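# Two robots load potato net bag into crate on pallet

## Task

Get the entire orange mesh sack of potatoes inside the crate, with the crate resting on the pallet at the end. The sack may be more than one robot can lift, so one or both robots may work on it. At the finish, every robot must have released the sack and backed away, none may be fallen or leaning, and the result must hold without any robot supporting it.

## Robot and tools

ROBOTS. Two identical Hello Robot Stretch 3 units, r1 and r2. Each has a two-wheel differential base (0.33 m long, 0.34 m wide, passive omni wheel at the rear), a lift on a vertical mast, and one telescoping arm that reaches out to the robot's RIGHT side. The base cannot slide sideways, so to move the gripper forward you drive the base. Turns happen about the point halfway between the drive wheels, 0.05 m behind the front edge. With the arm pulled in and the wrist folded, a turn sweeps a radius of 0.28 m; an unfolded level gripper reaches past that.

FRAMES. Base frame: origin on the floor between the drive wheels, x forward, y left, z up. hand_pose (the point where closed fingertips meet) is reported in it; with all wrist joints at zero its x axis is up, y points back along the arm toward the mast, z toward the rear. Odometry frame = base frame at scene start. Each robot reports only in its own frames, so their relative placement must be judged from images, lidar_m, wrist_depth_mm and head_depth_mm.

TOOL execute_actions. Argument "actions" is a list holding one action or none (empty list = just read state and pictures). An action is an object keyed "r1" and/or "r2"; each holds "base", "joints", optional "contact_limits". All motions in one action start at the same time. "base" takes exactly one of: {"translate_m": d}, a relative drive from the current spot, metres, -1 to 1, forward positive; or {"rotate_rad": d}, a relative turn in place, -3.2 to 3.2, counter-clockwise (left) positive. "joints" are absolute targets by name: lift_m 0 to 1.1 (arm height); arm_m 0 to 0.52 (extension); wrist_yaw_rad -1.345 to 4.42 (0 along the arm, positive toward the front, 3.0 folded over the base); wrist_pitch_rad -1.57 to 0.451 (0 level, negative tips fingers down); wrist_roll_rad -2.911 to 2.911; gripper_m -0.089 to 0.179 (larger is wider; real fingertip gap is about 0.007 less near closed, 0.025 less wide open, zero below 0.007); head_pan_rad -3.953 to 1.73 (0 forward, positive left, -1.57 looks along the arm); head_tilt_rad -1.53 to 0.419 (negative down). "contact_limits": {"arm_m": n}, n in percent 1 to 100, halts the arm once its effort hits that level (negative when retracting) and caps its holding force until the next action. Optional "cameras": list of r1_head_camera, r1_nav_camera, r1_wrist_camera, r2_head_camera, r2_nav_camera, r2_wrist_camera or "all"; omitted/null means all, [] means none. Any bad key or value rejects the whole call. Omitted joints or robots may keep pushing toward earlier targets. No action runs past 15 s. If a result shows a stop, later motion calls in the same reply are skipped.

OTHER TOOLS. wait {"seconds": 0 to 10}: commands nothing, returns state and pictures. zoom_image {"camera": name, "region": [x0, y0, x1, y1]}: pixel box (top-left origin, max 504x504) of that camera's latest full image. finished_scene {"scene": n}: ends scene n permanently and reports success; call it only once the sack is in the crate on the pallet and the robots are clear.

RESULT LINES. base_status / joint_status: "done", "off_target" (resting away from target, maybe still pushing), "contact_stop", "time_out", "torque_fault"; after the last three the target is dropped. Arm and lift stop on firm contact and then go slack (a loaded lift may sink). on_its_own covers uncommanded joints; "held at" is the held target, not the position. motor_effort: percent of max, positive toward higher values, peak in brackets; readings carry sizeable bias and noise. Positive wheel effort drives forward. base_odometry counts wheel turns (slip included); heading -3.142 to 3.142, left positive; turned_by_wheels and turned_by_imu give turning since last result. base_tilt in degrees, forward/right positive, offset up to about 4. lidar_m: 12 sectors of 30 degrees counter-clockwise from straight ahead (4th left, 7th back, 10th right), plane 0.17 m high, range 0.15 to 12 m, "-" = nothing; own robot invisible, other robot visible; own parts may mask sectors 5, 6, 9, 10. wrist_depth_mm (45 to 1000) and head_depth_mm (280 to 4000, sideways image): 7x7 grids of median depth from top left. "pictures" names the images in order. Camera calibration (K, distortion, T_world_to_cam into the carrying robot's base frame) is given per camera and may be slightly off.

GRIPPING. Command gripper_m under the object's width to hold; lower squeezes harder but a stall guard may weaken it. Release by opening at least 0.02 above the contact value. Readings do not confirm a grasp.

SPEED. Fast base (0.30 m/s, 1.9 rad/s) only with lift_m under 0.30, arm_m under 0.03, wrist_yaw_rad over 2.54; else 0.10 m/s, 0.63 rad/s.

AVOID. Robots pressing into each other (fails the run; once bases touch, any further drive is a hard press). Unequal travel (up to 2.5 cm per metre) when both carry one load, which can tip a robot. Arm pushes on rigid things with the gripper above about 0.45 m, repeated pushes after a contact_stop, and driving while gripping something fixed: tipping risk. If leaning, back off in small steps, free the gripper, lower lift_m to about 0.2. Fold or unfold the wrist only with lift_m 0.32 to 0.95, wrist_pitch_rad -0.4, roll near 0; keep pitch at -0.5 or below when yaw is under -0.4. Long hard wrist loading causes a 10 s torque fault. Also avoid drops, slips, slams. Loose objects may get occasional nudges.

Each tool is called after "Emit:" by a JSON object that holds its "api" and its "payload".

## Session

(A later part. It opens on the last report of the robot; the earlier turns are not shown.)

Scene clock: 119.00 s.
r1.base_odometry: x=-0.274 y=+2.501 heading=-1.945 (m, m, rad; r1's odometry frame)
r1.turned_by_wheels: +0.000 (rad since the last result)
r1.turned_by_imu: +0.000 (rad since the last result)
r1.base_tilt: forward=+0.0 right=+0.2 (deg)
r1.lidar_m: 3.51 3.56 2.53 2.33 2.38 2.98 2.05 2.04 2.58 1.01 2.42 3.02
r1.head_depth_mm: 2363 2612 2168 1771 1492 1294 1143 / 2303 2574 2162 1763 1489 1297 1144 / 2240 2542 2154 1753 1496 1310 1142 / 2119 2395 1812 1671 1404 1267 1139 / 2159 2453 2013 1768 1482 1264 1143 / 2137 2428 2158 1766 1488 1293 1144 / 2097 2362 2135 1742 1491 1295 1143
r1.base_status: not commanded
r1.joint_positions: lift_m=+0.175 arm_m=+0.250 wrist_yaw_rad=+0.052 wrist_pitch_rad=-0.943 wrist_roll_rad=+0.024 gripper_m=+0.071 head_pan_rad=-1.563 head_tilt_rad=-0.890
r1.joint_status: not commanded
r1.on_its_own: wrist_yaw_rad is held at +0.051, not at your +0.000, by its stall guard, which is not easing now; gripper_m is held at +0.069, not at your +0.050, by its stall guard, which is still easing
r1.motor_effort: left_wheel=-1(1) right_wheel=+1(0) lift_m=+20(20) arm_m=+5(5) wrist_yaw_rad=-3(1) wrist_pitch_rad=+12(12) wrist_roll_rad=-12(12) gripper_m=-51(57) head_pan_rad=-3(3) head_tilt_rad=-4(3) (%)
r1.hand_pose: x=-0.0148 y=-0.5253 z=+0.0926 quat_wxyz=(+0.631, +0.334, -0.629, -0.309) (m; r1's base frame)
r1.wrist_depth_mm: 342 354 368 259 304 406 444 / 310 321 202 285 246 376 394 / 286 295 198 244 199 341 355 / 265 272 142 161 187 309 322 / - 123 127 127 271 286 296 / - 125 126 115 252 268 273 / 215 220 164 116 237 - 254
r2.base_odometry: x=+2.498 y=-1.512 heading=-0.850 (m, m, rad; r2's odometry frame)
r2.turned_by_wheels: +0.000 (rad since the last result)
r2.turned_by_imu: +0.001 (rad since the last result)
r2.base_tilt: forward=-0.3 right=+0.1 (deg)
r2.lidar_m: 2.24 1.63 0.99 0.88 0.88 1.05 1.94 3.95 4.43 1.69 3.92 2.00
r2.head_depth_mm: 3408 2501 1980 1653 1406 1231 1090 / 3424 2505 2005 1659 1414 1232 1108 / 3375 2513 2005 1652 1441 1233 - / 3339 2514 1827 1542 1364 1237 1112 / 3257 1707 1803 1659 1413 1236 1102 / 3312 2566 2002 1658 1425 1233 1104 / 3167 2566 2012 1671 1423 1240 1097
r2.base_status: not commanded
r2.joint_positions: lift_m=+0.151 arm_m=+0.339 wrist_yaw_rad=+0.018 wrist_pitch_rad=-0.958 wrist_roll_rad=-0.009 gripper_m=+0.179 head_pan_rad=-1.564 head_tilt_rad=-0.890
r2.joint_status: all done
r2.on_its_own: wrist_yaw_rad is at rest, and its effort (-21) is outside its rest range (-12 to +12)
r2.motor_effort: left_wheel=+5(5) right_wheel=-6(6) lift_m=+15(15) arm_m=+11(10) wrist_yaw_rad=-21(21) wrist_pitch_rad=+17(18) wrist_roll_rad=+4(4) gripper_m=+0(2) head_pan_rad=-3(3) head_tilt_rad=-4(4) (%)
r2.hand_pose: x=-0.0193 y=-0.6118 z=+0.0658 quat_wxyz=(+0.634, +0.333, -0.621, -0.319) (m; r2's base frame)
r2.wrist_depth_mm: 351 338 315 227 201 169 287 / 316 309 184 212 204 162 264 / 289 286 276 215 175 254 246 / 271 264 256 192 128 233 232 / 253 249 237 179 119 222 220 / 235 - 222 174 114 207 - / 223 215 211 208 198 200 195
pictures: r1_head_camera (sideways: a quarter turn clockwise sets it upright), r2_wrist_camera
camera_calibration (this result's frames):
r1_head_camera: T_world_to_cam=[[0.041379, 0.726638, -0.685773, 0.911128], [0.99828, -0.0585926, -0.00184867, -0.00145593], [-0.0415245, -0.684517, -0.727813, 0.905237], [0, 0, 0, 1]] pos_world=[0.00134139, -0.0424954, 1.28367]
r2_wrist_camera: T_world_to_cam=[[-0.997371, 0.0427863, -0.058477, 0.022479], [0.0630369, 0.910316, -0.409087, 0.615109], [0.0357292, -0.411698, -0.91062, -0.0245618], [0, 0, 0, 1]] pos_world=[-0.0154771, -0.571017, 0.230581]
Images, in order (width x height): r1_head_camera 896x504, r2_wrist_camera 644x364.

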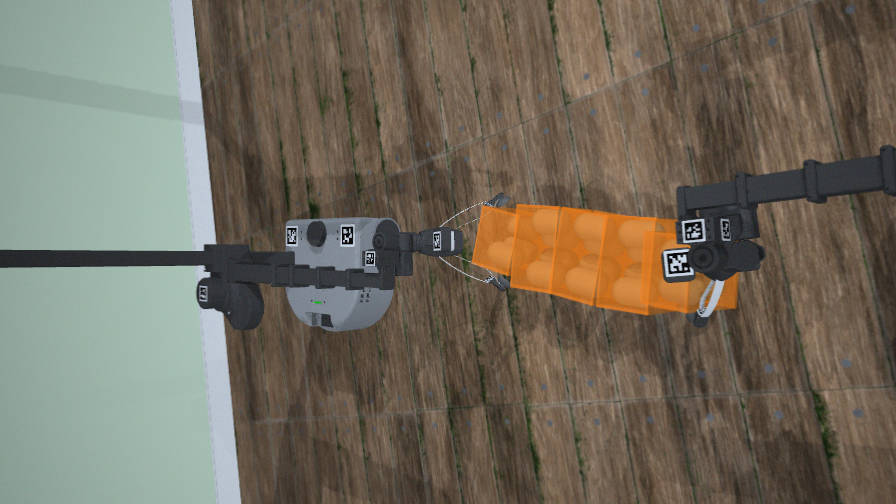

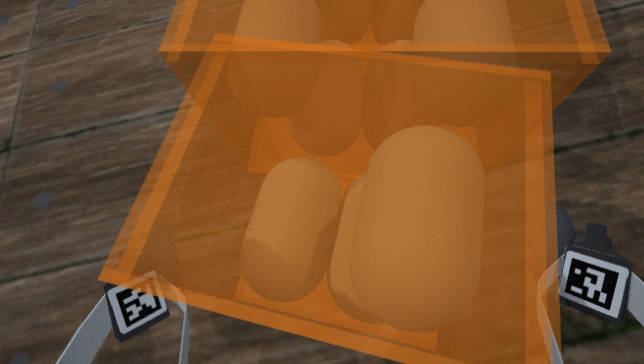

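Good.

Emit:
{"api": "execute_actions", "payload": {"actions": [{"r1":{"joints":{"gripper_m":0.045}},"r2":{"joints":{"arm_m":0.35,"gripper_m":0.05}}}], "cameras": []}}

Emit:
{"api": "execute_actions", "payload": {"actions": [{"r1":{"joints":{"lift_m":0.32,"gripper_m":0.05}},"r2":{"joints":{"lift_m":0.3,"gripper_m":0.045}}}], "cameras": ["r1_head_camera","r2_head_camera"]}}

Scene clock: 123.23 s.
r1.base_odometry: x=-0.274 y=+2.501 heading=-1.945 (m, m, rad; r1's odometry frame)
r1.turned_by_wheels: +0.000 (rad since the last result)
r1.turned_by_imu: +0.000 (rad since the last result)
r1.base_tilt: forward=+0.1 right=+0.2 (deg)
r1.lidar_m: 3.51 3.55 2.52 2.34 2.38 2.98 2.05 2.04 2.58 1.01 2.41 3.03
r1.head_depth_mm: 2360 2603 2168 1762 1500 1295 1143 / 2305 2549 2147 1759 1492 1292 1145 / 2247 2520 2138 1758 1493 1317 1147 / 2116 2411 1813 1692 1397 1268 1147 / 2166 2402 2022 1759 1486 1273 1139 / 2117 2445 2138 1744 1492 1286 1142 / 2089 2415 2137 1754 1487 1288 1142
r1.base_status: not commanded
r1.joint_positions: lift_m=+0.175 arm_m=+0.250 wrist_yaw_rad=+0.052 wrist_pitch_rad=-0.943 wrist_roll_rad=+0.024 gripper_m=+0.053 head_pan_rad=-1.563 head_tilt_rad=-0.890
r1.joint_status: gripper_m off_target (ended at +0.053, target +0.045)
r1.on_its_own: wrist_yaw_rad is held at +0.051, not at your +0.000, by its stall guard, which is not easing now; gripper_m is held at +0.050, not at your +0.045, by its stall guard, which is still easing
r1.motor_effort: left_wheel=-1(1) right_wheel=+1(1) lift_m=+20(20) arm_m=+5(5) wrist_yaw_rad=-1(1) wrist_pitch_rad=+12(12) wrist_roll_rad=-12(12) gripper_m=-60(100) head_pan_rad=-3(3) head_tilt_rad=-2(4) (%)
r1.hand_pose: x=-0.0148 y=-0.5253 z=+0.0926 quat_wxyz=(+0.631, +0.334, -0.629, -0.309) (m; r1's base frame)
r1.wrist_depth_mm: 341 356 367 256 302 412 447 / 311 323 201 283 246 372 396 / 287 295 198 244 199 341 357 / 266 270 142 161 187 310 324 / - 123 128 127 270 287 297 / - 125 125 115 252 268 272 / 214 219 163 116 237 - 253
r2.base_odometry: x=+2.498 y=-1.512 heading=-0.850 (m, m, rad; r2's odometry frame)
r2.turned_by_wheels: +0.000 (rad since the last result)
r2.turned_by_imu: +0.000 (rad since the last result)
r2.base_tilt: forward=-0.3 right=-0.1 (deg)
r2.lidar_m: 2.24 1.63 0.99 0.88 0.88 1.05 1.93 3.94 4.43 1.69 3.93 2.00
r2.head_depth_mm: 3403 2516 1973 1644 1413 1234 1091 / 3423 2517 2005 1653 1414 1240 1110 / 3390 2513 2004 1658 1442 1234 - / 3392 2544 1842 1541 1358 1231 1116 / 3281 1712 1801 1666 1420 1236 1097 / 3305 2550 2003 1664 1425 1229 1091 / 3197 2562 2010 1666 1421 1242 1094
r2.base_status: not commanded
r2.joint_positions: lift_m=+0.151 arm_m=+0.349 wrist_yaw_rad=+0.021 wrist_pitch_rad=-0.991 wrist_roll_rad=-0.015 gripper_m=+0.053 head_pan_rad=-1.564 head_tilt_rad=-0.890
r2.joint_status: all done
r2.on_its_own: arm_m is at rest, and its effort (+15) is outside its rest range (-14 to +14); wrist_yaw_rad is at rest, and its effort (-23) is outside its rest range (-12 to +12)
r2.motor_effort: left_wheel=-1(5) right_wheel=+1(6) lift_m=+16(16) arm_m=+15(14) wrist_yaw_rad=-23(26) wrist_pitch_rad=+27(27) wrist_roll_rad=+6(6) gripper_m=-54(98) head_pan_rad=-3(2) head_tilt_rad=-4(5) (%)
r2.hand_pose: x=-0.0191 y=-0.6140 z=+0.0617 quat_wxyz=(+0.630, +0.345, -0.613, -0.327) (m; r2's base frame)
r2.wrist_depth_mm: 333 319 306 196 214 158 275 / 305 296 184 203 198 155 258 / 284 275 265 215 164 247 242 / 265 257 250 187 123 231 228 / 248 243 233 176 116 219 216 / 233 - 219 172 111 207 205 / 220 212 211 207 198 200 194
pictures: none
No camera images: the call's "cameras" was empty. Leave "cameras" out to get every camera's image.

Scene clock: 125.43 s.
r1.base_odometry: x=-0.274 y=+2.501 heading=-1.945 (m, m, rad; r1's odometry frame)
r1.turned_by_wheels: +0.000 (rad since the last result)
r1.turned_by_imu: +0.000 (rad since the last result)
r1.base_tilt: forward=+0.1 right=+0.3 (deg)
r1.lidar_m: 3.50 3.55 2.52 2.34 2.38 2.97 2.06 2.04 2.58 0.49 2.41 3.01
r1.head_depth_mm: 2381 2631 2163 1769 1489 1294 1145 / 2300 2530 2138 1764 1496 1286 1145 / 2262 2547 2144 1762 1496 1267 1125 / 2092 1796 1766 1665 1321 1249 1143 / 2159 2421 2001 1761 1482 1261 1143 / 2124 2426 2139 1758 1493 1290 1145 / 2096 2383 2141 1732 1495 1290 1139
r1.base_status: not commanded
r1.joint_positions: lift_m=+0.319 arm_m=+0.250 wrist_yaw_rad=+0.046 wrist_pitch_rad=-0.920 wrist_roll_rad=+0.022 gripper_m=+0.067 head_pan_rad=-1.563 head_tilt_rad=-0.890
r1.joint_status: gripper_m off_target (ended at +0.067, target +0.050); the others done
r1.on_its_own: wrist_yaw_rad is held at +0.051, not at your +0.000, by its stall guard, which is not easing now; gripper_m is held at +0.064, not at your +0.050, by its stall guard, which is still easing
r1.motor_effort: left_wheel=-2(3) right_wheel=+3(5) lift_m=+61(63) arm_m=-2(5) wrist_yaw_rad=+5(9) wrist_pitch_rad=+6(13) wrist_roll_rad=-11(12) gripper_m=-50(62) head_pan_rad=-3(3) head_tilt_rad=-4(3) (%)
r1.hand_pose: x=-0.0154 y=-0.5310 z=+0.2392 quat_wxyz=(+0.634, +0.325, -0.633, -0.303) (m; r1's base frame)
r1.wrist_depth_mm: 545 569 596 357 390 696 739 / 494 515 541 326 362 620 646 / 453 466 479 337 307 558 578 / 418 435 171 278 231 501 520 / 391 391 140 147 215 456 475 / - 363 137 126 403 428 432 / 337 345 164 126 373 - 402
r2.base_odometry: x=+2.498 y=-1.512 heading=-0.850 (m, m, rad; r2's odometry frame)
r2.turned_by_wheels: +0.000 (rad since the last result)
r2.turned_by_imu: +0.001 (rad since the last result)
r2.base_tilt: forward=-0.3 right=+0.0 (deg)
r2.lidar_m: 2.24 1.64 0.99 0.88 0.88 1.05 1.93 3.94 4.43 0.58 3.94 2.00
r2.head_depth_mm: 3415 2515 1998 1639 1412 1232 1096 / 3410 2484 1994 1650 1416 1233 1112 / 3431 2513 1996 1660 1409 1236 - / 3384 2514 1838 1420 1331 1241 1112 / 3273 1589 1815 1661 1412 1242 1097 / 3304 2539 2012 1659 1419 1238 1100 / 3187 2545 2022 1657 1424 1229 1095
r2.base_status: not commanded
r2.joint_positions: lift_m=+0.299 arm_m=+0.350 wrist_yaw_rad=+0.011 wrist_pitch_rad=-0.905 wrist_roll_rad=-0.002 gripper_m=+0.059 head_pan_rad=-1.564 head_tilt_rad=-0.890
r2.joint_status: gripper_m off_target (ended at +0.059, target +0.045); the others done
r2.on_its_own: gripper_m is held at +0.058, not at your +0.045, by its stall guard, which is still easing; wrist_yaw_rad is at rest, and its effort (-14) is outside its rest range (-12 to +12)
r2.motor_effort: left_wheel=+2(13) right_wheel=-2(12) lift_m=+50(53) arm_m=-3(15) wrist_yaw_rad=-14(33) wrist_pitch_rad=+2(27) wrist_roll_rad=+1(6) gripper_m=-25(85) head_pan_rad=-1(3) head_tilt_rad=-4(5) (%)
r2.hand_pose: x=-0.0200 y=-0.6345 z=+0.2212 quat_wxyz=(+0.638, +0.313, -0.633, -0.306) (m; r2's base frame)
r2.wrist_depth_mm: 611 582 563 345 308 508 497 / 547 533 514 293 278 470 452 / 510 493 466 246 223 424 419 / 452 443 431 254 152 398 388 / 422 416 402 202 130 365 363 / 391 386 362 178 132 346 340 / 370 353 345 334 327 325 322
pictures: r1_head_camera (sideways: a quarter turn clockwise sets it upright), r2_head_camera (sideways: a quarter turn clockwise sets it upright)
camera_calibration (this result's frames):
r1_head_camera: T_world_to_cam=[[0.0413791, 0.726638, -0.685773, 0.911128], [0.99828, -0.0585927, -0.00184866, -0.00145593], [-0.0415246, -0.684517, -0.727813, 0.905237], [0, 0, 0, 1]] pos_world=[0.00134139, -0.0424954, 1.28367]
r2_head_camera: T_world_to_cam=[[0.0574789, 0.774785, -0.629606, 0.836205], [0.998235, -0.0540242, 0.0246508, -0.0389717], [-0.0149149, -0.629912, -0.776523, 0.970697], [0, 0, 0, 1]] pos_world=[0.00531665, -0.0385311, 1.28121]
Images, in order (width x height): r1_head_camera 896x504, r2_head_camera 896x504.

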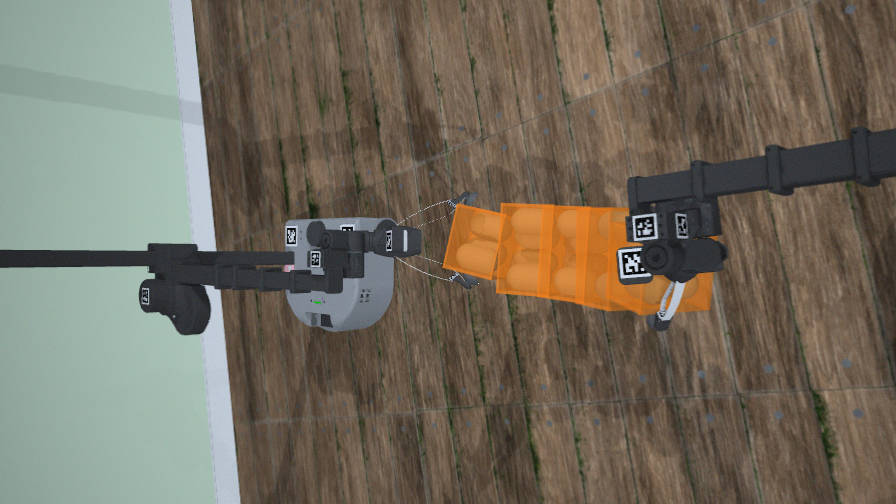

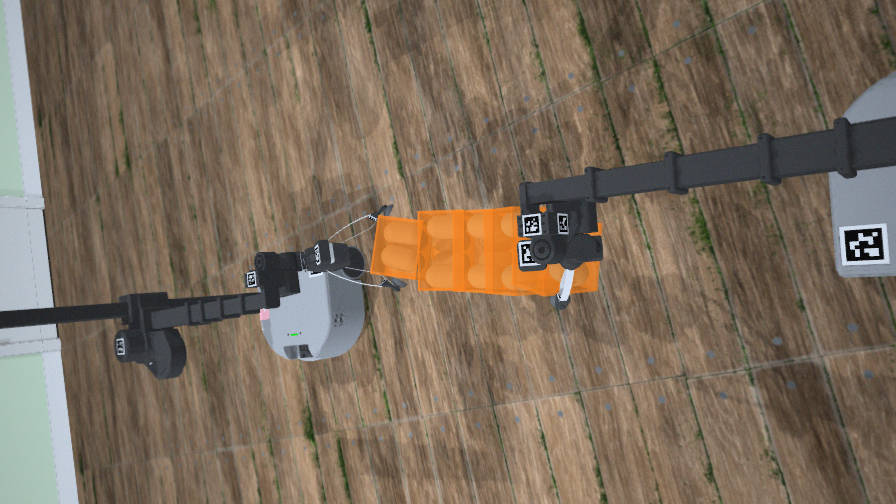

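Emit:
{"api": "execute_actions", "payload": {"actions": [{"r1":{"base":{"translate_m":-0.5},"joints":{"lift_m":0.42,"gripper_m":0.045}},"r2":{"base":{"translate_m":0.5},"joints":{"lift_m":0.4,"gripper_m":0.04,"head_pan_rad":-0.5,"head_tilt_rad":-0.6}}}], "cameras": ["r1_head_camera","r2_head_camera","r2_nav_camera"]}}

Scene clock: 134.07 s.
r1.base_odometry: x=-0.091 y=+2.966 heading=-1.946 (m, m, rad; r1's odometry frame)
r1.turned_by_wheels: +0.000 (rad since the last result)
r1.turned_by_imu: +0.002 (rad since the last result)
r1.base_tilt: forward=+0.2 right=+0.5 (deg)
r1.lidar_m: 3.99 3.70 2.45 2.29 2.32 2.91 1.58 1.57 2.65 0.65 2.48 3.10
r1.head_depth_mm: 2410 2652 2150 1759 1490 1290 1151 / 2360 2605 2153 1771 1498 1297 1156 / 2315 2597 2136 1755 1488 1288 1144 / 2179 1736 1249 1623 1272 1247 1150 / 2232 2426 2010 1755 1483 1281 1141 / 2196 2438 2144 1757 1486 1289 1143 / 2140 2436 2114 1772 1496 1288 1143
r1.base_status: done
r1.joint_positions: lift_m=+0.419 arm_m=+0.250 wrist_yaw_rad=+0.045 wrist_pitch_rad=-0.961 wrist_roll_rad=+0.011 gripper_m=+0.080 head_pan_rad=-1.563 head_tilt_rad=-0.890
r1.joint_status: gripper_m off_target (ended at +0.080, target +0.045); the others done
r1.on_its_own: wrist_yaw_rad is held at +0.051, not at your +0.000, by its stall guard, which is not easing now; gripper_m is held at +0.081, not at your +0.045, by its stall guard, which is still easing
r1.motor_effort: left_wheel=-2(8) right_wheel=+4(4) lift_m=+61(64) arm_m=-3(3) wrist_yaw_rad=+6(8) wrist_pitch_rad=+17(17) wrist_roll_rad=-6(7) gripper_m=-5(100) head_pan_rad=-3(3) head_tilt_rad=-4(3) (%)
r1.hand_pose: x=-0.0159 y=-0.5221 z=+0.3338 quat_wxyz=(+0.631, +0.339, -0.623, -0.315) (m; r1's base frame)
r1.wrist_depth_mm: 642 668 696 362 402 818 865 / 595 619 637 370 364 723 770 / 544 565 591 318 322 658 694 / 505 528 238 343 264 607 632 / 481 489 144 165 217 558 578 / - 442 135 129 491 527 536 / 420 422 158 125 468 - 502
r2.base_odometry: x=+2.828 y=-1.888 heading=-0.850 (m, m, rad; r2's odometry frame)
r2.turned_by_wheels: +0.000 (rad since the last result)
r2.turned_by_imu: +0.000 (rad since the last result)
r2.base_tilt: forward=-0.2 right=+0.0 (deg)
r2.lidar_m: 4.40 1.84 1.12 0.99 0.99 1.17 2.17 4.45 4.31 0.71 3.80 1.55
r2.head_depth_mm: 3507 3792 3174 2251 1718 1416 1174 / 3767 - 3178 2237 1735 1405 1186 / - - 3264 2245 1745 1422 1187 / - - 3301 2029 1761 1421 1198 / - - 3327 1921 1756 1428 1199 / - - 3334 2063 1780 1431 1200 / - - 3390 2163 1790 1441 1208
r2.base_status: done
r2.joint_positions: lift_m=+0.399 arm_m=+0.350 wrist_yaw_rad=-0.006 wrist_pitch_rad=-0.941 wrist_roll_rad=+0.012 gripper_m=+0.073 head_pan_rad=-0.507 head_tilt_rad=-0.606
r2.joint_status: gripper_m off_target (ended at +0.073, target +0.040); the others done
r2.on_its_own: gripper_m is held at +0.072, not at your +0.040, by its stall guard, which is still easing
r2.motor_effort: left_wheel=-4(5) right_wheel=+2(7) lift_m=+49(54) arm_m=-4(4) wrist_yaw_rad=+8(8) wrist_pitch_rad=+12(12) wrist_roll_rad=-4(4) gripper_m=-32(98) head_pan_rad=+3(38) head_tilt_rad=+2(21) (%)
r2.hand_pose: x=-0.0224 y=-0.6268 z=+0.3164 quat_wxyz=(+0.626, +0.317, -0.635, -0.325) (m; r2's base frame)
r2.wrist_depth_mm: 736 686 678 356 354 602 585 / 672 648 618 334 303 557 539 / 612 599 571 331 256 517 503 / 557 552 528 267 177 487 476 / 526 519 494 224 145 461 446 / 487 480 452 183 169 424 423 / 456 440 436 180 177 409 394
pictures: r1_head_camera (sideways: a quarter turn clockwise sets it upright), r2_head_camera (sideways: a quarter turn clockwise sets it upright), r2_nav_camera (sideways: a quarter turn counterclockwise sets it upright)
camera_calibration (this result's frames):
r1_head_camera: T_world_to_cam=[[0.0413872, 0.726638, -0.685773, 0.911128], [0.99828, -0.0586039, -0.00184867, -0.00145592], [-0.0415323, -0.684517, -0.727813, 0.905237], [0, 0, 0, 1]] pos_world=[0.00134091, -0.0424953, 1.28367]
r2_head_camera: T_world_to_cam=[[-0.464752, 0.33038, -0.821495, 1.08948], [0.529961, 0.847038, 0.0408329, -0.0571947], [0.709328, -0.416383, -0.568752, 0.696034], [0, 0, 0, 1]] pos_world=[0.0429324, -0.0216793, 1.29321]
r2_nav_camera: T_world_to_cam=[[0.450146, -0.281035, 0.847578, -1.05372], [-0.514531, -0.857401, -0.0110258, 0.0655889], [0.729812, -0.431142, -0.530557, 0.649], [0, 0, 0, 1]] pos_world=[0.034428, 0.0399147, 1.23816]
Images, in order (width x height): r1_head_camera 896x504, r2_head_camera 896x504, r2_nav_camera 672x504.

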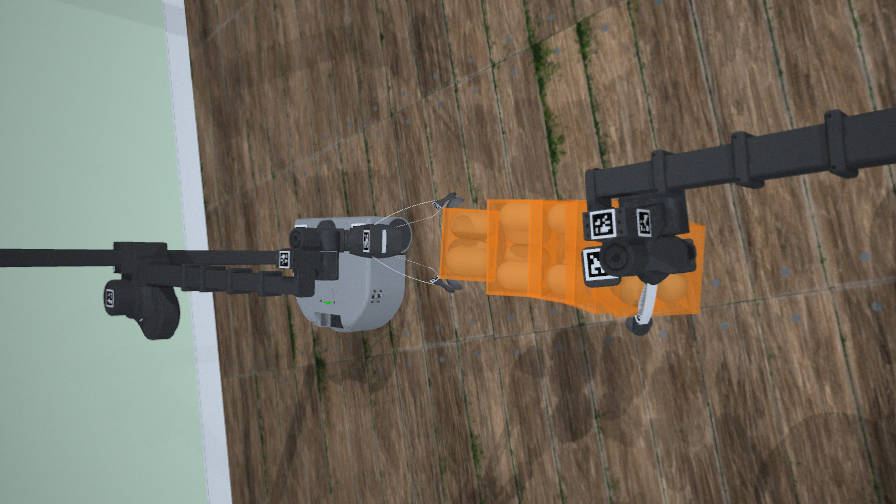

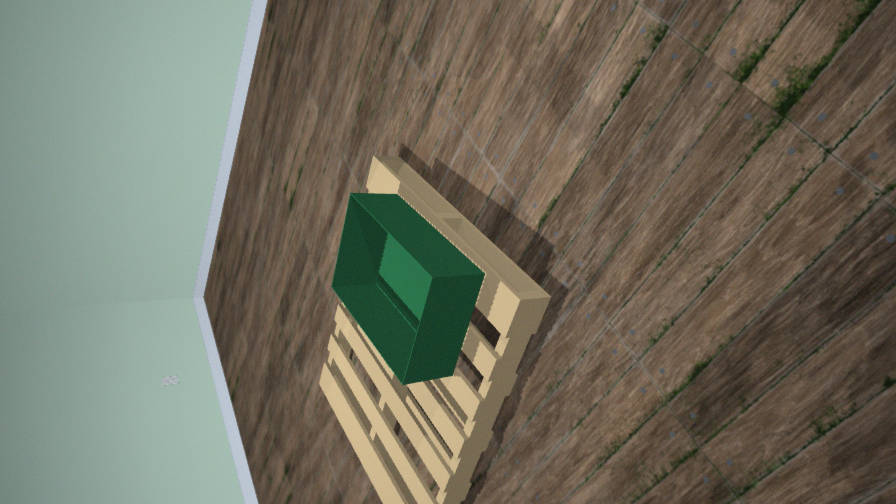

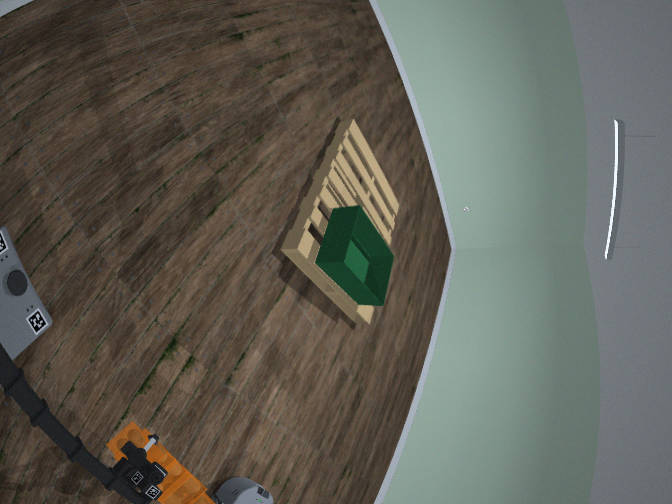

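Emit:
{"api": "execute_actions", "payload": {"actions": [{"r1":{"joints":{"lift_m":0.19,"gripper_m":0.05}},"r2":{"joints":{"lift_m":0.17,"gripper_m":0.045,"head_pan_rad":-1.57,"head_tilt_rad":-0.9}}}], "cameras": []}}

Emit:
{"api": "execute_actions", "payload": {"actions": [{"r1":{"joints":{"gripper_m":0.179,"arm_m":0.05,"lift_m":0.4}},"r2":{"joints":{"gripper_m":0.05}}}], "cameras": []}}

Emit:
{"api": "execute_actions", "payload": {"actions": [{"r2":{"base":{"translate_m":-0.28},"joints":{"gripper_m":0.04,"wrist_yaw_rad":0.5}}}], "cameras": ["r1_head_camera","r2_head_camera"]}}

Scene clock: 156.43 s.
r1.base_odometry: x=-0.091 y=+2.966 heading=-1.946 (m, m, rad; r1's odometry frame)
r1.turned_by_wheels: +0.000 (rad since the last result)
r1.turned_by_imu: +0.000 (rad since the last result)
r1.base_tilt: forward=+0.0 right=+0.2 (deg)
r1.lidar_m: 3.99 3.71 2.46 2.28 2.31 2.91 1.59 1.57 2.65 1.48 2.48 3.10
r1.head_depth_mm: 2441 2656 2170 1760 1486 1291 1139 / 2389 2605 2145 1762 1488 1295 1142 / 2334 2581 2147 1769 1487 1317 1144 / 2172 2485 1776 1672 1408 1225 1143 / 2206 2439 2014 1766 1497 1262 1142 / 2178 2447 2132 1745 1493 1282 1146 / 2159 2431 2107 1750 1487 1291 1144
r1.base_status: not commanded
r1.joint_positions: lift_m=+0.213 arm_m=+0.249 wrist_yaw_rad=+0.000 wrist_pitch_rad=-1.091 wrist_roll_rad=+0.024 gripper_m=+0.066 head_pan_rad=-1.563 head_tilt_rad=-0.891
r1.joint_status: lift_m contact_stop (moved -0.206 of -0.229); gripper_m off_target (ended at +0.066, target +0.050)
r1.on_its_own: gripper_m is held at +0.064, not at your +0.050, by its stall guard, which is still easing; lift_m is slack since a contact_stop, until your next command for it (your +0.190 is given up); arm_m is at rest, and its effort (+18) is outside its rest range (-14 to +14); wrist_pitch_rad is at rest, and its effort (+53) is outside its rest range (-20 to +32); wrist_yaw_rad moved -0.045 to your old target +0.000
r1.motor_effort: left_wheel=-5(9) right_wheel=+3(11) lift_m=+32(47) arm_m=+18(18) wrist_yaw_rad=+7(35) wrist_pitch_rad=+53(59) wrist_roll_rad=-12(17) gripper_m=-38(100) head_pan_rad=-2(3) head_tilt_rad=-4(3) (%)
r1.hand_pose: x=-0.0216 y=-0.4905 z=+0.1130 quat_wxyz=(+0.597, +0.363, -0.611, -0.372) (m; r1's base frame)
r1.wrist_depth_mm: 323 331 336 278 243 378 394 / 304 313 202 281 223 356 367 / 288 295 206 248 205 333 343 / 275 281 157 180 206 314 324 / 263 265 139 159 162 298 306 / - 250 133 142 140 285 288 / 237 243 241 150 139 - 274
r2.base_odometry: x=+2.828 y=-1.888 heading=-0.850 (m, m, rad; r2's odometry frame)
r2.turned_by_wheels: +0.000 (rad since the last result)
r2.turned_by_imu: +0.002 (rad since the last result)
r2.base_tilt: forward=-0.3 right=-0.1 (deg)
r2.lidar_m: 4.39 1.84 1.12 0.99 0.99 1.18 2.16 4.44 4.30 1.50 3.81 1.55
r2.head_depth_mm: 3399 2473 1988 1647 1410 1237 1095 / 3428 2514 2005 1657 1411 1236 1114 / 3390 2509 1979 1669 1437 1232 - / 3326 2540 1885 1522 1370 1235 1114 / 3195 1652 1783 1662 1430 1234 1097 / 3221 2528 2012 1664 1418 1240 1102 / 3162 2552 2016 1675 1422 1238 1105
r2.base_status: not commanded
r2.joint_positions: lift_m=+0.195 arm_m=+0.349 wrist_yaw_rad=-0.006 wrist_pitch_rad=-1.054 wrist_roll_rad=+0.008 gripper_m=+0.059 head_pan_rad=-1.563 head_tilt_rad=-0.890
r2.joint_status: lift_m contact_stop (moved -0.204 of -0.229); gripper_m off_target (ended at +0.059, target +0.045); the others done
r2.on_its_own: gripper_m is held at +0.057, not at your +0.045, by its stall guard, which is still easing; lift_m is slack since a contact_stop, until your next command for it (your +0.170 is given up); wrist_pitch_rad is at rest, and its effort (+46) is outside its rest range (-20 to +32)
r2.motor_effort: left_wheel=-6(7) right_wheel=+4(5) lift_m=+28(44) arm_m=+14(14) wrist_yaw_rad=+8(11) wrist_pitch_rad=+46(48) wrist_roll_rad=-3(3) gripper_m=-39(98) head_pan_rad=-3(36) head_tilt_rad=-5(22) (%)
r2.hand_pose: x=-0.0223 y=-0.5994 z=+0.0994 quat_wxyz=(+0.608, +0.353, -0.614, -0.359) (m; r2's base frame)
r2.wrist_depth_mm: 365 353 335 266 200 307 302 / 340 330 208 241 190 291 285 / 318 313 299 238 188 277 271 / 299 294 286 276 143 263 258 / 285 280 271 192 130 192 248 / 273 270 256 181 135 241 237 / 261 254 248 242 235 232 227
pictures: none
No camera images: the call's "cameras" was empty. Leave "cameras" out to get every camera's image.

not run: a stop came earlier in this reply.

not run: a stop came earlier in this reply.

Emit:
{"api": "execute_actions", "payload": {"actions": [{"r1":{"joints":{"gripper_m":0.179,"lift_m":0.23,"wrist_pitch_rad":-0.9}},"r2":{"joints":{"gripper_m":0.05,"lift_m":0.2,"wrist_pitch_rad":-0.9}}}], "cameras": []}}

Emit:
{"api": "execute_actions", "payload": {"actions": [{"r1":{"joints":{"arm_m":0.03}},"r2":{"base":{"translate_m":-0.28},"joints":{"gripper_m":0.04,"wrist_yaw_rad":0.5}}}], "cameras": ["r1_head_camera","r2_head_camera"]}}

Scene clock: 164.13 s.
r1.base_odometry: x=-0.091 y=+2.966 heading=-1.945 (m, m, rad; r1's odometry frame)
r1.turned_by_wheels: +0.000 (rad since the last result)
r1.turned_by_imu: +0.001 (rad since the last result)
r1.base_tilt: forward=+0.2 right=+0.2 (deg)
r1.lidar_m: 3.99 3.73 2.46 2.29 2.31 2.92 1.59 1.57 2.65 1.48 2.47 3.09
r1.head_depth_mm: 2430 2650 2165 1753 1502 1296 1147 / 2358 2591 2141 1767 1495 1292 1145 / 2311 2538 2118 1777 1482 1314 1140 / 2183 2448 1769 1670 1396 1217 1140 / 2232 2435 2027 1754 1491 1273 1139 / 2192 2429 2144 1757 1488 1296 1137 / 2155 2440 2125 1743 1502 1287 1138
r1.base_status: not commanded
r1.joint_positions: lift_m=+0.230 arm_m=+0.250 wrist_yaw_rad=+0.004 wrist_pitch_rad=-1.117 wrist_roll_rad=+0.005 gripper_m=+0.179 head_pan_rad=-1.563 head_tilt_rad=-0.891
r1.joint_status: wrist_pitch_rad off_target (ended at -1.117, target -0.900); the others done
r1.on_its_own: wrist_pitch_rad is held at -1.107, not at your -0.900, by its stall guard, which is not easing now
r1.motor_effort: left_wheel=-1(2) right_wheel=+1(3) lift_m=+44(55) arm_m=+3(8) wrist_yaw_rad=+3(7) wrist_pitch_rad=+3(17) wrist_roll_rad=-3(9) gripper_m=+0(95) head_pan_rad=-3(2) head_tilt_rad=-3(3) (%)
r1.hand_pose: x=-0.0213 y=-0.4853 z=+0.1274 quat_wxyz=(+0.599, +0.375, -0.600, -0.375) (m; r1's base frame)
r1.wrist_depth_mm: 332 341 351 287 255 393 410 / 316 326 219 294 257 371 383 / 302 308 218 263 220 349 361 / 285 294 298 256 224 331 343 / - 278 183 184 301 314 325 / - 268 171 176 286 301 307 / 251 257 258 174 275 - 293
r2.base_odometry: x=+2.828 y=-1.888 heading=-0.850 (m, m, rad; r2's odometry frame)
r2.turned_by_wheels: +0.000 (rad since the last result)
r2.turned_by_imu: +0.002 (rad since the last result)
r2.base_tilt: forward=-0.2 right=-0.1 (deg)
r2.lidar_m: 4.40 1.84 1.11 0.99 0.99 1.17 2.16 4.44 4.33 1.04 3.82 1.55
r2.head_depth_mm: 3382 2518 1984 1650 1406 1229 1089 / 3377 2512 2006 1665 1407 1235 1110 / 3443 2536 1985 1667 1427 1234 - / 3235 2522 1877 1557 1387 1236 1112 / 3250 1655 1781 1662 1416 1239 1097 / 3193 2515 2012 1669 1421 1237 1097 / 3132 2536 1999 1672 1422 1241 1103
r2.base_status: not commanded
r2.joint_positions: lift_m=+0.199 arm_m=+0.350 wrist_yaw_rad=-0.005 wrist_pitch_rad=-1.088 wrist_roll_rad=+0.008 gripper_m=+0.054 head_pan_rad=-1.563 head_tilt_rad=-0.890
r2.joint_status: wrist_pitch_rad off_target (ended at -1.088, target -0.900); gripper_m off_target (ended at +0.054, target +0.050); the others done
r2.on_its_own: wrist_pitch_rad is held at -1.071, not at your -0.900, by its stall guard, which is not easing now; gripper_m is held at +0.054, not at your +0.050, by its stall guard, which is still easing
r2.motor_effort: left_wheel=-3(3) right_wheel=+1(1) lift_m=+41(41) arm_m=+5(7) wrist_yaw_rad=+6(7) wrist_pitch_rad=+5(8) wrist_roll_rad=-3(3) gripper_m=-15(98) head_pan_rad=-3(2) head_tilt_rad=-4(4) (%)
r2.hand_pose: x=-0.0221 y=-0.5922 z=+0.0999 quat_wxyz=(+0.602, +0.363, -0.608, -0.369) (m; r2's base frame)
r2.wrist_depth_mm: 353 337 325 265 194 301 297 / 334 321 201 237 190 285 281 / 313 309 294 238 163 280 268 / 299 292 286 214 140 264 257 / 287 279 271 191 129 250 248 / 272 269 258 184 172 240 239 / 260 253 250 245 240 237 227
pictures: none
No camera images: the call's "cameras" was empty. Leave "cameras" out to get every camera's image.

Scene clock: 168.13 s.
r1.base_odometry: x=-0.091 y=+2.966 heading=-1.945 (m, m, rad; r1's odometry frame)
r1.turned_by_wheels: +0.000 (rad since the last result)
r1.turned_by_imu: +0.000 (rad since the last result)
r1.base_tilt: forward=+0.3 right=+0.4 (deg)
r1.lidar_m: 3.98 3.71 2.46 2.29 2.32 2.92 1.59 1.57 2.65 1.01 2.49 3.10
r1.head_depth_mm: 2431 2666 2136 1768 1496 1299 1145 / 2382 2612 2145 1754 1497 1297 1145 / 2346 2583 2141 1750 1484 1296 1165 / 2288 2583 2135 1761 1452 1245 1178 / 2219 2482 1951 1756 1433 1291 1135 / 2130 1692 1781 1662 1487 1294 1145 / 2143 2418 2171 1746 1484 1293 1141
r1.base_status: not commanded
r1.joint_positions: lift_m=+0.230 arm_m=+0.030 wrist_yaw_rad=+0.005 wrist_pitch_rad=-1.116 wrist_roll_rad=+0.003 gripper_m=+0.179 head_pan_rad=-1.563 head_tilt_rad=-0.891
r1.joint_status: all done
r1.on_its_own: wrist_pitch_rad is held at -1.107, not at your -0.900, by its stall guard, which is not easing now
r1.motor_effort: left_wheel=+0(1) right_wheel=+1(1) lift_m=+45(44) arm_m=-6(6) wrist_yaw_rad=+1(3) wrist_pitch_rad=+3(3) wrist_roll_rad=-2(3) gripper_m=+0(0) head_pan_rad=-3(3) head_tilt_rad=-3(4) (%)
r1.hand_pose: x=-0.0211 y=-0.2662 z=+0.1275 quat_wxyz=(+0.600, +0.376, -0.599, -0.374) (m; r1's base frame)
r1.wrist_depth_mm: 334 342 358 358 376 397 413 / 316 324 334 349 362 371 385 / 299 308 320 328 339 351 360 / 286 293 301 312 322 331 342 / - 279 286 296 306 314 324 / - 267 274 282 290 302 307 / 250 256 263 269 277 - 294
r2.base_odometry: x=+2.643 y=-1.678 heading=-0.849 (m, m, rad; r2's odometry frame)
r2.turned_by_wheels: +0.001 (rad since the last result)
r2.turned_by_imu: +0.002 (rad since the last result)
r2.base_tilt: forward=-0.3 right=+0.0 (deg)
r2.lidar_m: 4.65 1.72 1.04 0.92 0.93 1.10 2.04 4.16 4.37 1.30 1.30 1.80
r2.head_depth_mm: 3376 2497 1994 1655 1407 1226 1086 / 3416 2512 2003 1644 1406 1230 1109 / 3398 2551 1993 1651 1427 1233 - / 3340 2525 2007 1662 1448 1233 1112 / 3261 2531 1937 1660 1356 1236 1099 / 3242 2345 1712 1671 1409 1237 1093 / 3130 2351 1952 1676 1423 1241 1098
r2.base_status: done
r2.joint_positions: lift_m=+0.199 arm_m=+0.350 wrist_yaw_rad=+0.522 wrist_pitch_rad=-1.060 wrist_roll_rad=-0.023 gripper_m=+0.063 head_pan_rad=-1.563 head_tilt_rad=-0.890
r2.joint_status: wrist_yaw_rad off_target (ended at +0.522, target +0.500); gripper_m off_target (ended at +0.063, target +0.040)
r2.on_its_own: wrist_pitch_rad is held at -1.071, not at your -0.900, by its stall guard, which is not easing now; gripper_m is held at +0.061, not at your +0.040, by its stall guard, which is still easing; wrist_yaw_rad is at rest, and its effort (-27) is outside its rest range (-12 to +12)
r2.motor_effort: left_wheel=+14(30) right_wheel=-13(16) lift_m=+41(41) arm_m=+2(5) wrist_yaw_rad=-27(78) wrist_pitch_rad=-3(9) wrist_roll_rad=+9(36) gripper_m=-42(100) head_pan_rad=-1(2) head_tilt_rad=-5(4) (%)
r2.hand_pose: x=+0.0305 y=-0.5854 z=+0.1028 quat_wxyz=(+0.688, +0.505, -0.489, -0.182) (m; r2's base frame)
r2.wrist_depth_mm: 358 347 237 276 198 313 306 / 337 328 196 246 193 297 289 / 321 309 298 242 159 284 277 / 301 294 286 209 140 269 263 / 283 282 271 190 130 257 252 / 272 270 257 187 180 248 242 / 261 251 250 245 241 236 233
pictures: r1_head_camera (sideways: a quarter turn clockwise sets it upright), r2_head_camera (sideways: a quarter turn clockwise sets it upright)
camera_calibration (this result's frames):
r1_head_camera: T_world_to_cam=[[0.0414443, 0.727196, -0.685177, 0.910351], [0.998275, -0.0586866, -0.00190301, -0.00138514], [-0.0415946, -0.683916, -0.728374, 0.905967], [0, 0, 0, 1]] pos_world=[0.00133721, -0.04248, 1.28363]
r2_head_camera: T_world_to_cam=[[0.0571539, 0.774728, -0.629706, 0.836338], [0.998258, -0.0536016, 0.0246587, -0.0389822], [-0.0146494, -0.630019, -0.776442, 0.97059], [0, 0, 0, 1]] pos_world=[0.00533286, -0.0385341, 1.28121]
Images, in order (width x height): r1_head_camera 896x504, r2_head_camera 896x504.

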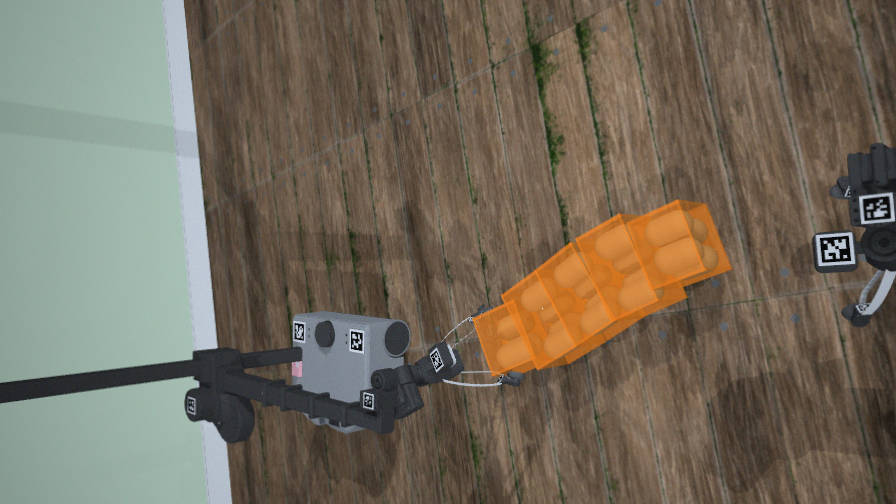

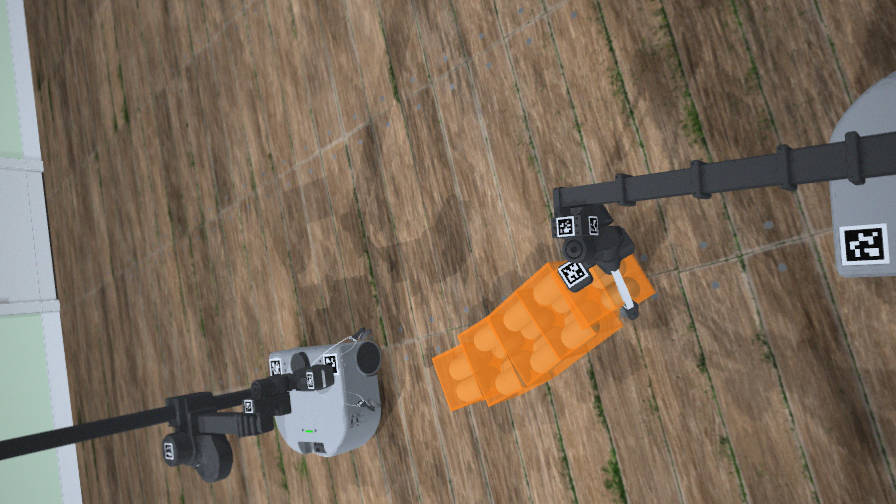

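Emit:
{"api": "execute_actions", "payload": {"actions": [{"r1":{"base":{"translate_m":-0.07},"joints":{"lift_m":0.36,"wrist_yaw_rad":0.5,"wrist_pitch_rad":-0.95}},"r2":{"joints":{"gripper_m":0.05}}}], "cameras": []}}

Emit:
{"api": "execute_actions", "payload": {"actions": [{"r1":{"joints":{"arm_m":0.27}},"r2":{"joints":{"gripper_m":0.045}}}], "cameras": ["r1_head_camera","r1_wrist_camera"]}}

Scene clock: 182.67 s.
r1.base_odometry: x=-0.065 y=+3.031 heading=-1.945 (m, m, rad; r1's odometry frame)
r1.turned_by_wheels: +0.000 (rad since the last result)
r1.turned_by_imu: +0.001 (rad since the last result)
r1.base_tilt: forward=+0.0 right=+0.2 (deg)
r1.lidar_m: 4.07 3.68 2.44 2.28 2.30 2.90 1.52 1.51 2.67 1.02 2.49 3.11
r1.head_depth_mm: 2457 2652 2142 1769 1490 1299 1143 / 2385 2642 2131 1754 1492 1294 1153 / 2318 2566 2141 1766 1494 1289 1180 / 2284 2558 2133 1771 1489 1253 1182 / 2243 2502 2071 1754 1424 1265 1146 / 2154 1806 1816 1676 1453 1292 1142 / 2146 2358 2068 1719 1496 1291 1139
r1.base_status: done
r1.joint_positions: lift_m=+0.360 arm_m=+0.030 wrist_yaw_rad=+0.497 wrist_pitch_rad=-0.962 wrist_roll_rad=+0.003 gripper_m=+0.179 head_pan_rad=-1.563 head_tilt_rad=-0.891
r1.joint_status: all done
r1.motor_effort: left_wheel=+0(6) right_wheel=+0(3) lift_m=+43(46) arm_m=-5(5) wrist_yaw_rad=+4(2) wrist_pitch_rad=+3(2) wrist_roll_rad=-2(2) gripper_m=+0(0) head_pan_rad=-3(3) head_tilt_rad=-3(4) (%)
r1.hand_pose: x=+0.0388 y=-0.2868 z=+0.2743 quat_wxyz=(+0.687, +0.471, -0.528, -0.164) (m; r1's base frame)
r1.wrist_depth_mm: 568 600 628 658 581 719 775 / 523 547 569 594 523 644 687 / 484 500 516 538 436 580 617 / 448 464 481 499 463 536 569 / - 433 447 460 477 494 519 / - 405 417 435 441 466 478 / 368 378 393 403 413 - 445
r2.base_odometry: x=+2.643 y=-1.678 heading=-0.849 (m, m, rad; r2's odometry frame)
r2.turned_by_wheels: +0.000 (rad since the last result)
r2.turned_by_imu: +0.002 (rad since the last result)
r2.base_tilt: forward=-0.4 right=-0.1 (deg)
r2.lidar_m: 4.66 1.73 1.05 0.93 0.93 1.11 2.04 4.16 4.40 1.52 3.88 1.80
r2.head_depth_mm: 3402 2506 1988 1644 1405 1239 1092 / 3377 2485 1974 1665 1417 1228 1110 / 3432 2511 1993 1651 1437 1228 - / 3424 2520 1996 1662 1451 1235 1112 / 3246 2498 2004 1661 1363 1234 1098 / 3210 2522 1746 1664 1416 1240 1097 / 3169 1492 1866 1682 1419 1236 1099
r2.base_status: not commanded
r2.joint_positions: lift_m=+0.199 arm_m=+0.350 wrist_yaw_rad=+0.522 wrist_pitch_rad=-1.062 wrist_roll_rad=-0.023 gripper_m=+0.057 head_pan_rad=-1.563 head_tilt_rad=-0.890
r2.joint_status: gripper_m off_target (ended at +0.057, target +0.050)
r2.on_its_own: wrist_pitch_rad is held at -1.071, not at your -0.900, by its stall guard, which is not easing now; gripper_m is held at +0.058, not at your +0.050, by its stall guard, which is still easing; wrist_yaw_rad is at rest, and its effort (-26) is outside its rest range (-12 to +12)
r2.motor_effort: left_wheel=+15(15) right_wheel=-12(13) lift_m=+40(41) arm_m=+1(1) wrist_yaw_rad=-26(26) wrist_pitch_rad=-3(3) wrist_roll_rad=+9(9) gripper_m=-8(98) head_pan_rad=-1(2) head_tilt_rad=-4(4) (%)
r2.hand_pose: x=+0.0303 y=-0.5850 z=+0.1026 quat_wxyz=(+0.687, +0.505, -0.488, -0.183) (m; r2's base frame)
r2.wrist_depth_mm: 357 348 237 273 198 311 302 / 336 330 196 243 192 295 290 / 314 310 299 240 158 282 277 / 299 296 286 208 140 271 263 / 288 281 272 190 130 257 253 / 270 269 258 188 181 245 240 / 258 255 250 245 241 237 229
pictures: none
No camera images: the call's "cameras" was empty. Leave "cameras" out to get every camera's image.

Scene clock: 185.67 s.
r1.base_odometry: x=-0.065 y=+3.031 heading=-1.945 (m, m, rad; r1's odometry frame)
r1.turned_by_wheels: +0.000 (rad since the last result)
r1.turned_by_imu: +0.000 (rad since the last result)
r1.base_tilt: forward=+0.1 right=+0.3 (deg)
r1.lidar_m: 4.06 3.71 2.45 2.28 2.31 2.91 1.52 1.51 2.66 1.02 2.48 3.11
r1.head_depth_mm: 2474 2659 2151 1761 1492 1305 1147 / 2410 2642 2172 1775 1500 1294 1165 / 2323 2603 2155 1756 1517 1278 1142 / 2291 2579 2141 1754 1521 1250 1146 / 2226 2511 2088 1767 1412 1258 1144 / 2155 1789 1830 1684 1445 1288 1145 / 2157 2368 2078 1707 1478 1298 1145
r1.base_status: not commanded
r1.joint_positions: lift_m=+0.360 arm_m=+0.270 wrist_yaw_rad=+0.498 wrist_pitch_rad=-0.962 wrist_roll_rad=+0.003 gripper_m=+0.179 head_pan_rad=-1.563 head_tilt_rad=-0.891
r1.joint_status: all done
r1.motor_effort: left_wheel=-1(0) right_wheel=+0(0) lift_m=+44(44) arm_m=+6(8) wrist_yaw_rad=+3(3) wrist_pitch_rad=+4(4) wrist_roll_rad=-2(2) gripper_m=+0(0) head_pan_rad=-3(3) head_tilt_rad=-3(3) (%)
r1.hand_pose: x=+0.0390 y=-0.5260 z=+0.2743 quat_wxyz=(+0.688, +0.471, -0.528, -0.164) (m; r1's base frame)
r1.wrist_depth_mm: 567 592 627 619 676 726 776 / 524 547 569 508 549 650 687 / 479 503 521 461 498 590 614 / 450 464 477 423 506 534 558 / - 430 442 401 389 498 512 / - 401 416 323 443 466 478 / 366 378 387 304 415 - 441
r2.base_odometry: x=+2.643 y=-1.678 heading=-0.849 (m, m, rad; r2's odometry frame)
r2.turned_by_wheels: +0.000 (rad since the last result)
r2.turned_by_imu: +0.001 (rad since the last result)
r2.base_tilt: forward=-0.3 right=+0.0 (deg)
r2.lidar_m: 4.67 1.73 1.05 0.92 0.93 1.10 2.03 4.14 4.36 1.52 3.87 1.80
r2.head_depth_mm: 3388 2518 1981 1639 1410 1233 1092 / 3362 2512 1985 1665 1415 1236 1117 / 3404 2515 1996 1653 1436 1231 - / 3368 2513 1998 1656 1451 1240 1116 / 3277 2516 2009 1665 1364 1237 1094 / 3295 2534 1778 1662 1419 1240 1098 / 3121 1494 1750 1670 1415 1243 1102
r2.base_status: not commanded
r2.joint_positions: lift_m=+0.199 arm_m=+0.350 wrist_yaw_rad=+0.522 wrist_pitch_rad=-1.062 wrist_roll_rad=-0.023 gripper_m=+0.062 head_pan_rad=-1.563 head_tilt_rad=-0.890
r2.joint_status: gripper_m off_target (ended at +0.062, target +0.045)
r2.on_its_own: wrist_pitch_rad is held at -1.071, not at your -0.900, by its stall guard, which is not easing now; gripper_m is held at +0.061, not at your +0.045, by its stall guard, which is still easing; wrist_yaw_rad is at rest, and its effort (-27) is outside its rest range (-12 to +12)
r2.motor_effort: left_wheel=+14(14) right_wheel=-13(13) lift_m=+41(40) arm_m=+2(2) wrist_yaw_rad=-27(26) wrist_pitch_rad=-2(3) wrist_roll_rad=+9(9) gripper_m=-22(95) head_pan_rad=-2(2) head_tilt_rad=-4(4) (%)
r2.hand_pose: x=+0.0303 y=-0.5850 z=+0.1026 quat_wxyz=(+0.687, +0.505, -0.488, -0.183) (m; r2's base frame)
r2.wrist_depth_mm: 356 350 236 272 200 312 305 / 336 329 196 244 194 296 290 / 319 311 297 239 158 280 274 / 298 293 289 209 140 266 264 / 286 281 273 190 130 257 254 / 274 268 258 188 181 244 241 / 259 255 249 245 239 236 231
pictures: r1_head_camera (sideways: a quarter turn clockwise sets it upright), r1_wrist_camera
camera_calibration (this result's frames):
r1_head_camera: T_world_to_cam=[[0.0414445, 0.727196, -0.685177, 0.910351], [0.998275, -0.0586869, -0.00190301, -0.00138515], [-0.0415948, -0.683916, -0.728374, 0.905967], [0, 0, 0, 1]] pos_world=[0.0013372, -0.04248, 1.28363]
r1_wrist_camera: T_world_to_cam=[[-0.828434, -0.546322, 0.12341, -0.304932], [-0.540479, 0.721993, -0.431982, 0.561158], [0.1469, -0.424569, -0.893399, 0.177394], [0, 0, 0, 1]] pos_world=[0.0246183, -0.496427, 0.438525]
Images, in order (width x height): r1_head_camera 896x504, r1_wrist_camera 644x364.

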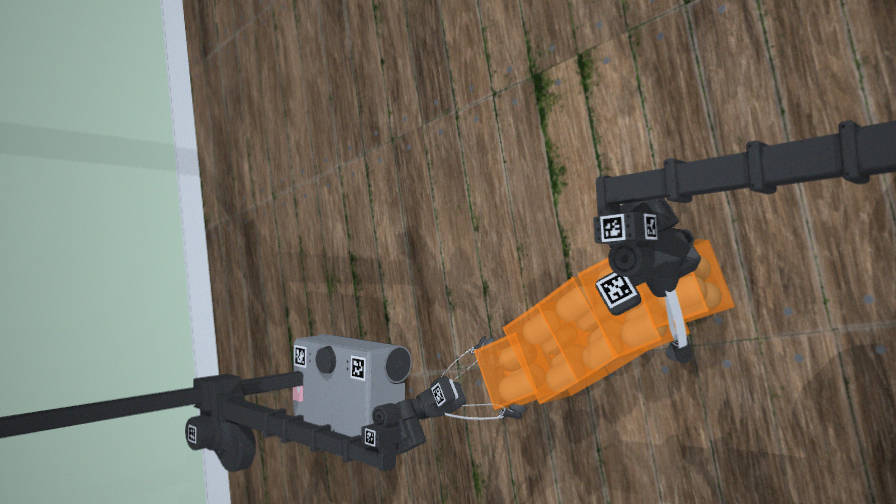

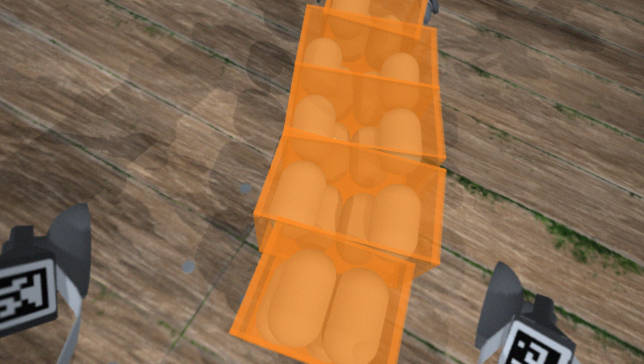

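Emit:
{"api": "execute_actions", "payload": {"actions": [{"r1":{"base":{"translate_m":-0.025},"joints":{"arm_m":0.295,"lift_m":0.17}},"r2":{"joints":{"gripper_m":0.05}}}], "cameras": ["r1_head_camera","r1_wrist_camera"]}}

Scene clock: 191.27 s.
r1.base_odometry: x=-0.056 y=+3.055 heading=-1.946 (m, m, rad; r1's odometry frame)
r1.turned_by_wheels: +0.000 (rad since the last result)
r1.turned_by_imu: +0.000 (rad since the last result)
r1.base_tilt: forward=+0.2 right=+0.2 (deg)
r1.lidar_m: 4.09 3.71 2.45 2.28 2.30 2.90 1.50 1.48 2.66 1.51 2.49 3.12
r1.head_depth_mm: 2438 2636 2170 1750 1490 1293 1145 / 2393 2636 2149 1766 1492 1289 1141 / 2332 2577 2154 1759 1490 1290 1145 / 2289 2536 2145 1754 1488 1239 1137 / 2221 2520 2150 1764 1427 1236 1137 / 2168 2387 1835 1672 1433 1297 1145 / 2147 2380 2022 1704 1481 1283 1140
r1.base_status: done
r1.joint_positions: lift_m=+0.173 arm_m=+0.295 wrist_yaw_rad=+0.504 wrist_pitch_rad=-0.940 wrist_roll_rad=+0.007 gripper_m=+0.179 head_pan_rad=-1.563 head_tilt_rad=-0.891
r1.joint_status: lift_m contact_stop (moved -0.187 of -0.190); the others done
r1.on_its_own: lift_m is slack since a contact_stop, until your next command for it
r1.motor_effort: left_wheel=-2(6) right_wheel=+4(4) lift_m=+34(35) arm_m=+6(5) wrist_yaw_rad=-5(5) wrist_pitch_rad=-2(3) wrist_roll_rad=-4(4) gripper_m=-1(0) head_pan_rad=-3(3) head_tilt_rad=-4(4) (%)
r1.hand_pose: x=+0.0420 y=-0.5550 z=+0.0902 quat_wxyz=(+0.689, +0.467, -0.533, -0.155) (m; r1's base frame)
r1.wrist_depth_mm: 339 352 361 254 255 431 455 / 309 318 201 278 262 385 406 / 281 292 189 244 202 345 361 / 261 269 269 229 197 311 326 / - 249 145 152 161 288 298 / - 233 133 143 144 269 275 / 212 217 130 134 136 - 257
r2.base_odometry: x=+2.643 y=-1.678 heading=-0.849 (m, m, rad; r2's odometry frame)
r2.turned_by_wheels: +0.000 (rad since the last result)
r2.turned_by_imu: +0.001 (rad since the last result)
r2.base_tilt: forward=-0.2 right=-0.2 (deg)
r2.lidar_m: 4.66 1.73 1.05 0.93 0.93 1.10 2.03 4.17 4.38 1.69 1.02 1.80
r2.head_depth_mm: 3367 2509 2002 1646 1407 1232 1089 / 3404 2506 1988 1646 1405 1231 1115 / 3391 2514 2001 1662 1429 1230 - / 3344 2536 2023 1654 1450 1229 1114 / 3280 2541 2009 1648 1362 1236 1102 / 3261 2533 1825 1626 1413 1237 1099 / 3118 1643 1764 1661 1421 1238 1098
r2.base_status: not commanded
r2.joint_positions: lift_m=+0.199 arm_m=+0.350 wrist_yaw_rad=+0.522 wrist_pitch_rad=-1.062 wrist_roll_rad=-0.023 gripper_m=+0.064 head_pan_rad=-1.563 head_tilt_rad=-0.890
r2.joint_status: gripper_m off_target (ended at +0.064, target +0.050)
r2.on_its_own: wrist_pitch_rad is held at -1.071, not at your -0.900, by its stall guard, which is not easing now; gripper_m is held at +0.062, not at your +0.050, by its stall guard, which is still easing; wrist_yaw_rad is at rest, and its effort (-26) is outside its rest range (-12 to +12)
r2.motor_effort: left_wheel=+14(14) right_wheel=-13(12) lift_m=+41(41) arm_m=+1(2) wrist_yaw_rad=-26(26) wrist_pitch_rad=-3(3) wrist_roll_rad=+9(9) gripper_m=-40(98) head_pan_rad=-1(2) head_tilt_rad=-5(4) (%)
r2.hand_pose: x=+0.0303 y=-0.5850 z=+0.1026 quat_wxyz=(+0.687, +0.505, -0.488, -0.183) (m; r2's base frame)
r2.wrist_depth_mm: 360 352 236 275 198 318 306 / 336 327 196 242 195 296 287 / 317 309 297 240 158 281 277 / 299 294 286 211 140 268 264 / 284 281 273 190 130 257 249 / 272 270 259 187 181 246 240 / 259 254 250 242 239 237 232
pictures: r1_head_camera (sideways: a quarter turn clockwise sets it upright), r1_wrist_camera
camera_calibration (this result's frames):
r1_head_camera: T_world_to_cam=[[0.0414452, 0.727196, -0.685177, 0.910351], [0.998275, -0.0586878, -0.00190302, -0.00138514], [-0.0415954, -0.683916, -0.728374, 0.905967], [0, 0, 0, 1]] pos_world=[0.00133716, -0.04248, 1.28363]
r1_wrist_camera: T_world_to_cam=[[-0.828551, -0.546229, 0.123033, -0.295447], [-0.536802, 0.712456, -0.451941, 0.500511], [0.159207, -0.440501, -0.883523, -0.010122], [0, 0, 0, 1]] pos_world=[0.0254933, -0.522433, 0.253608]
Images, in order (width x height): r1_head_camera 896x504, r1_wrist_camera 644x364.

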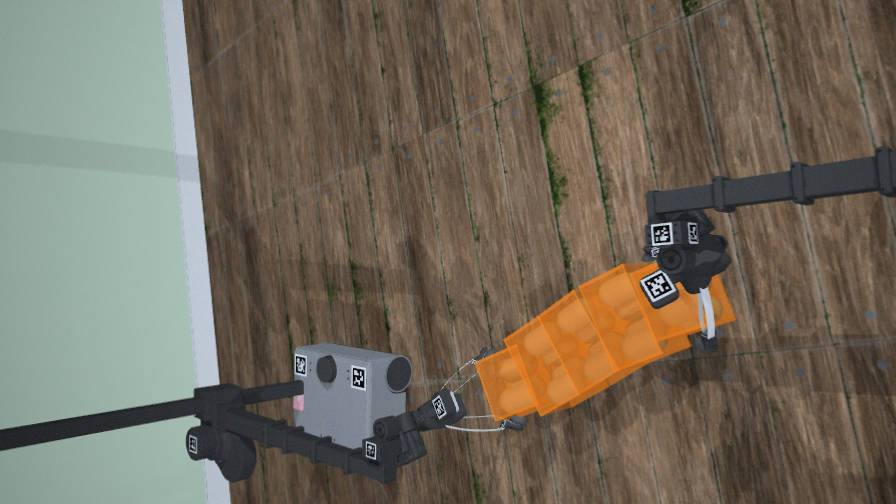

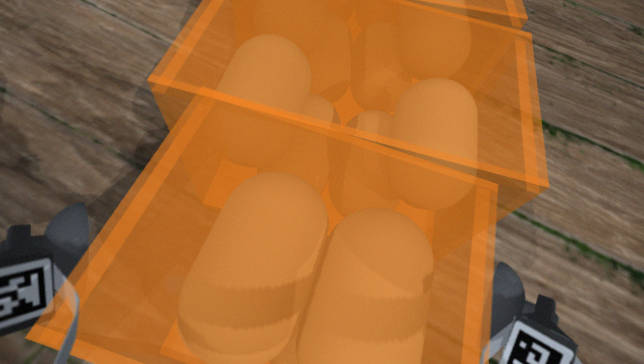

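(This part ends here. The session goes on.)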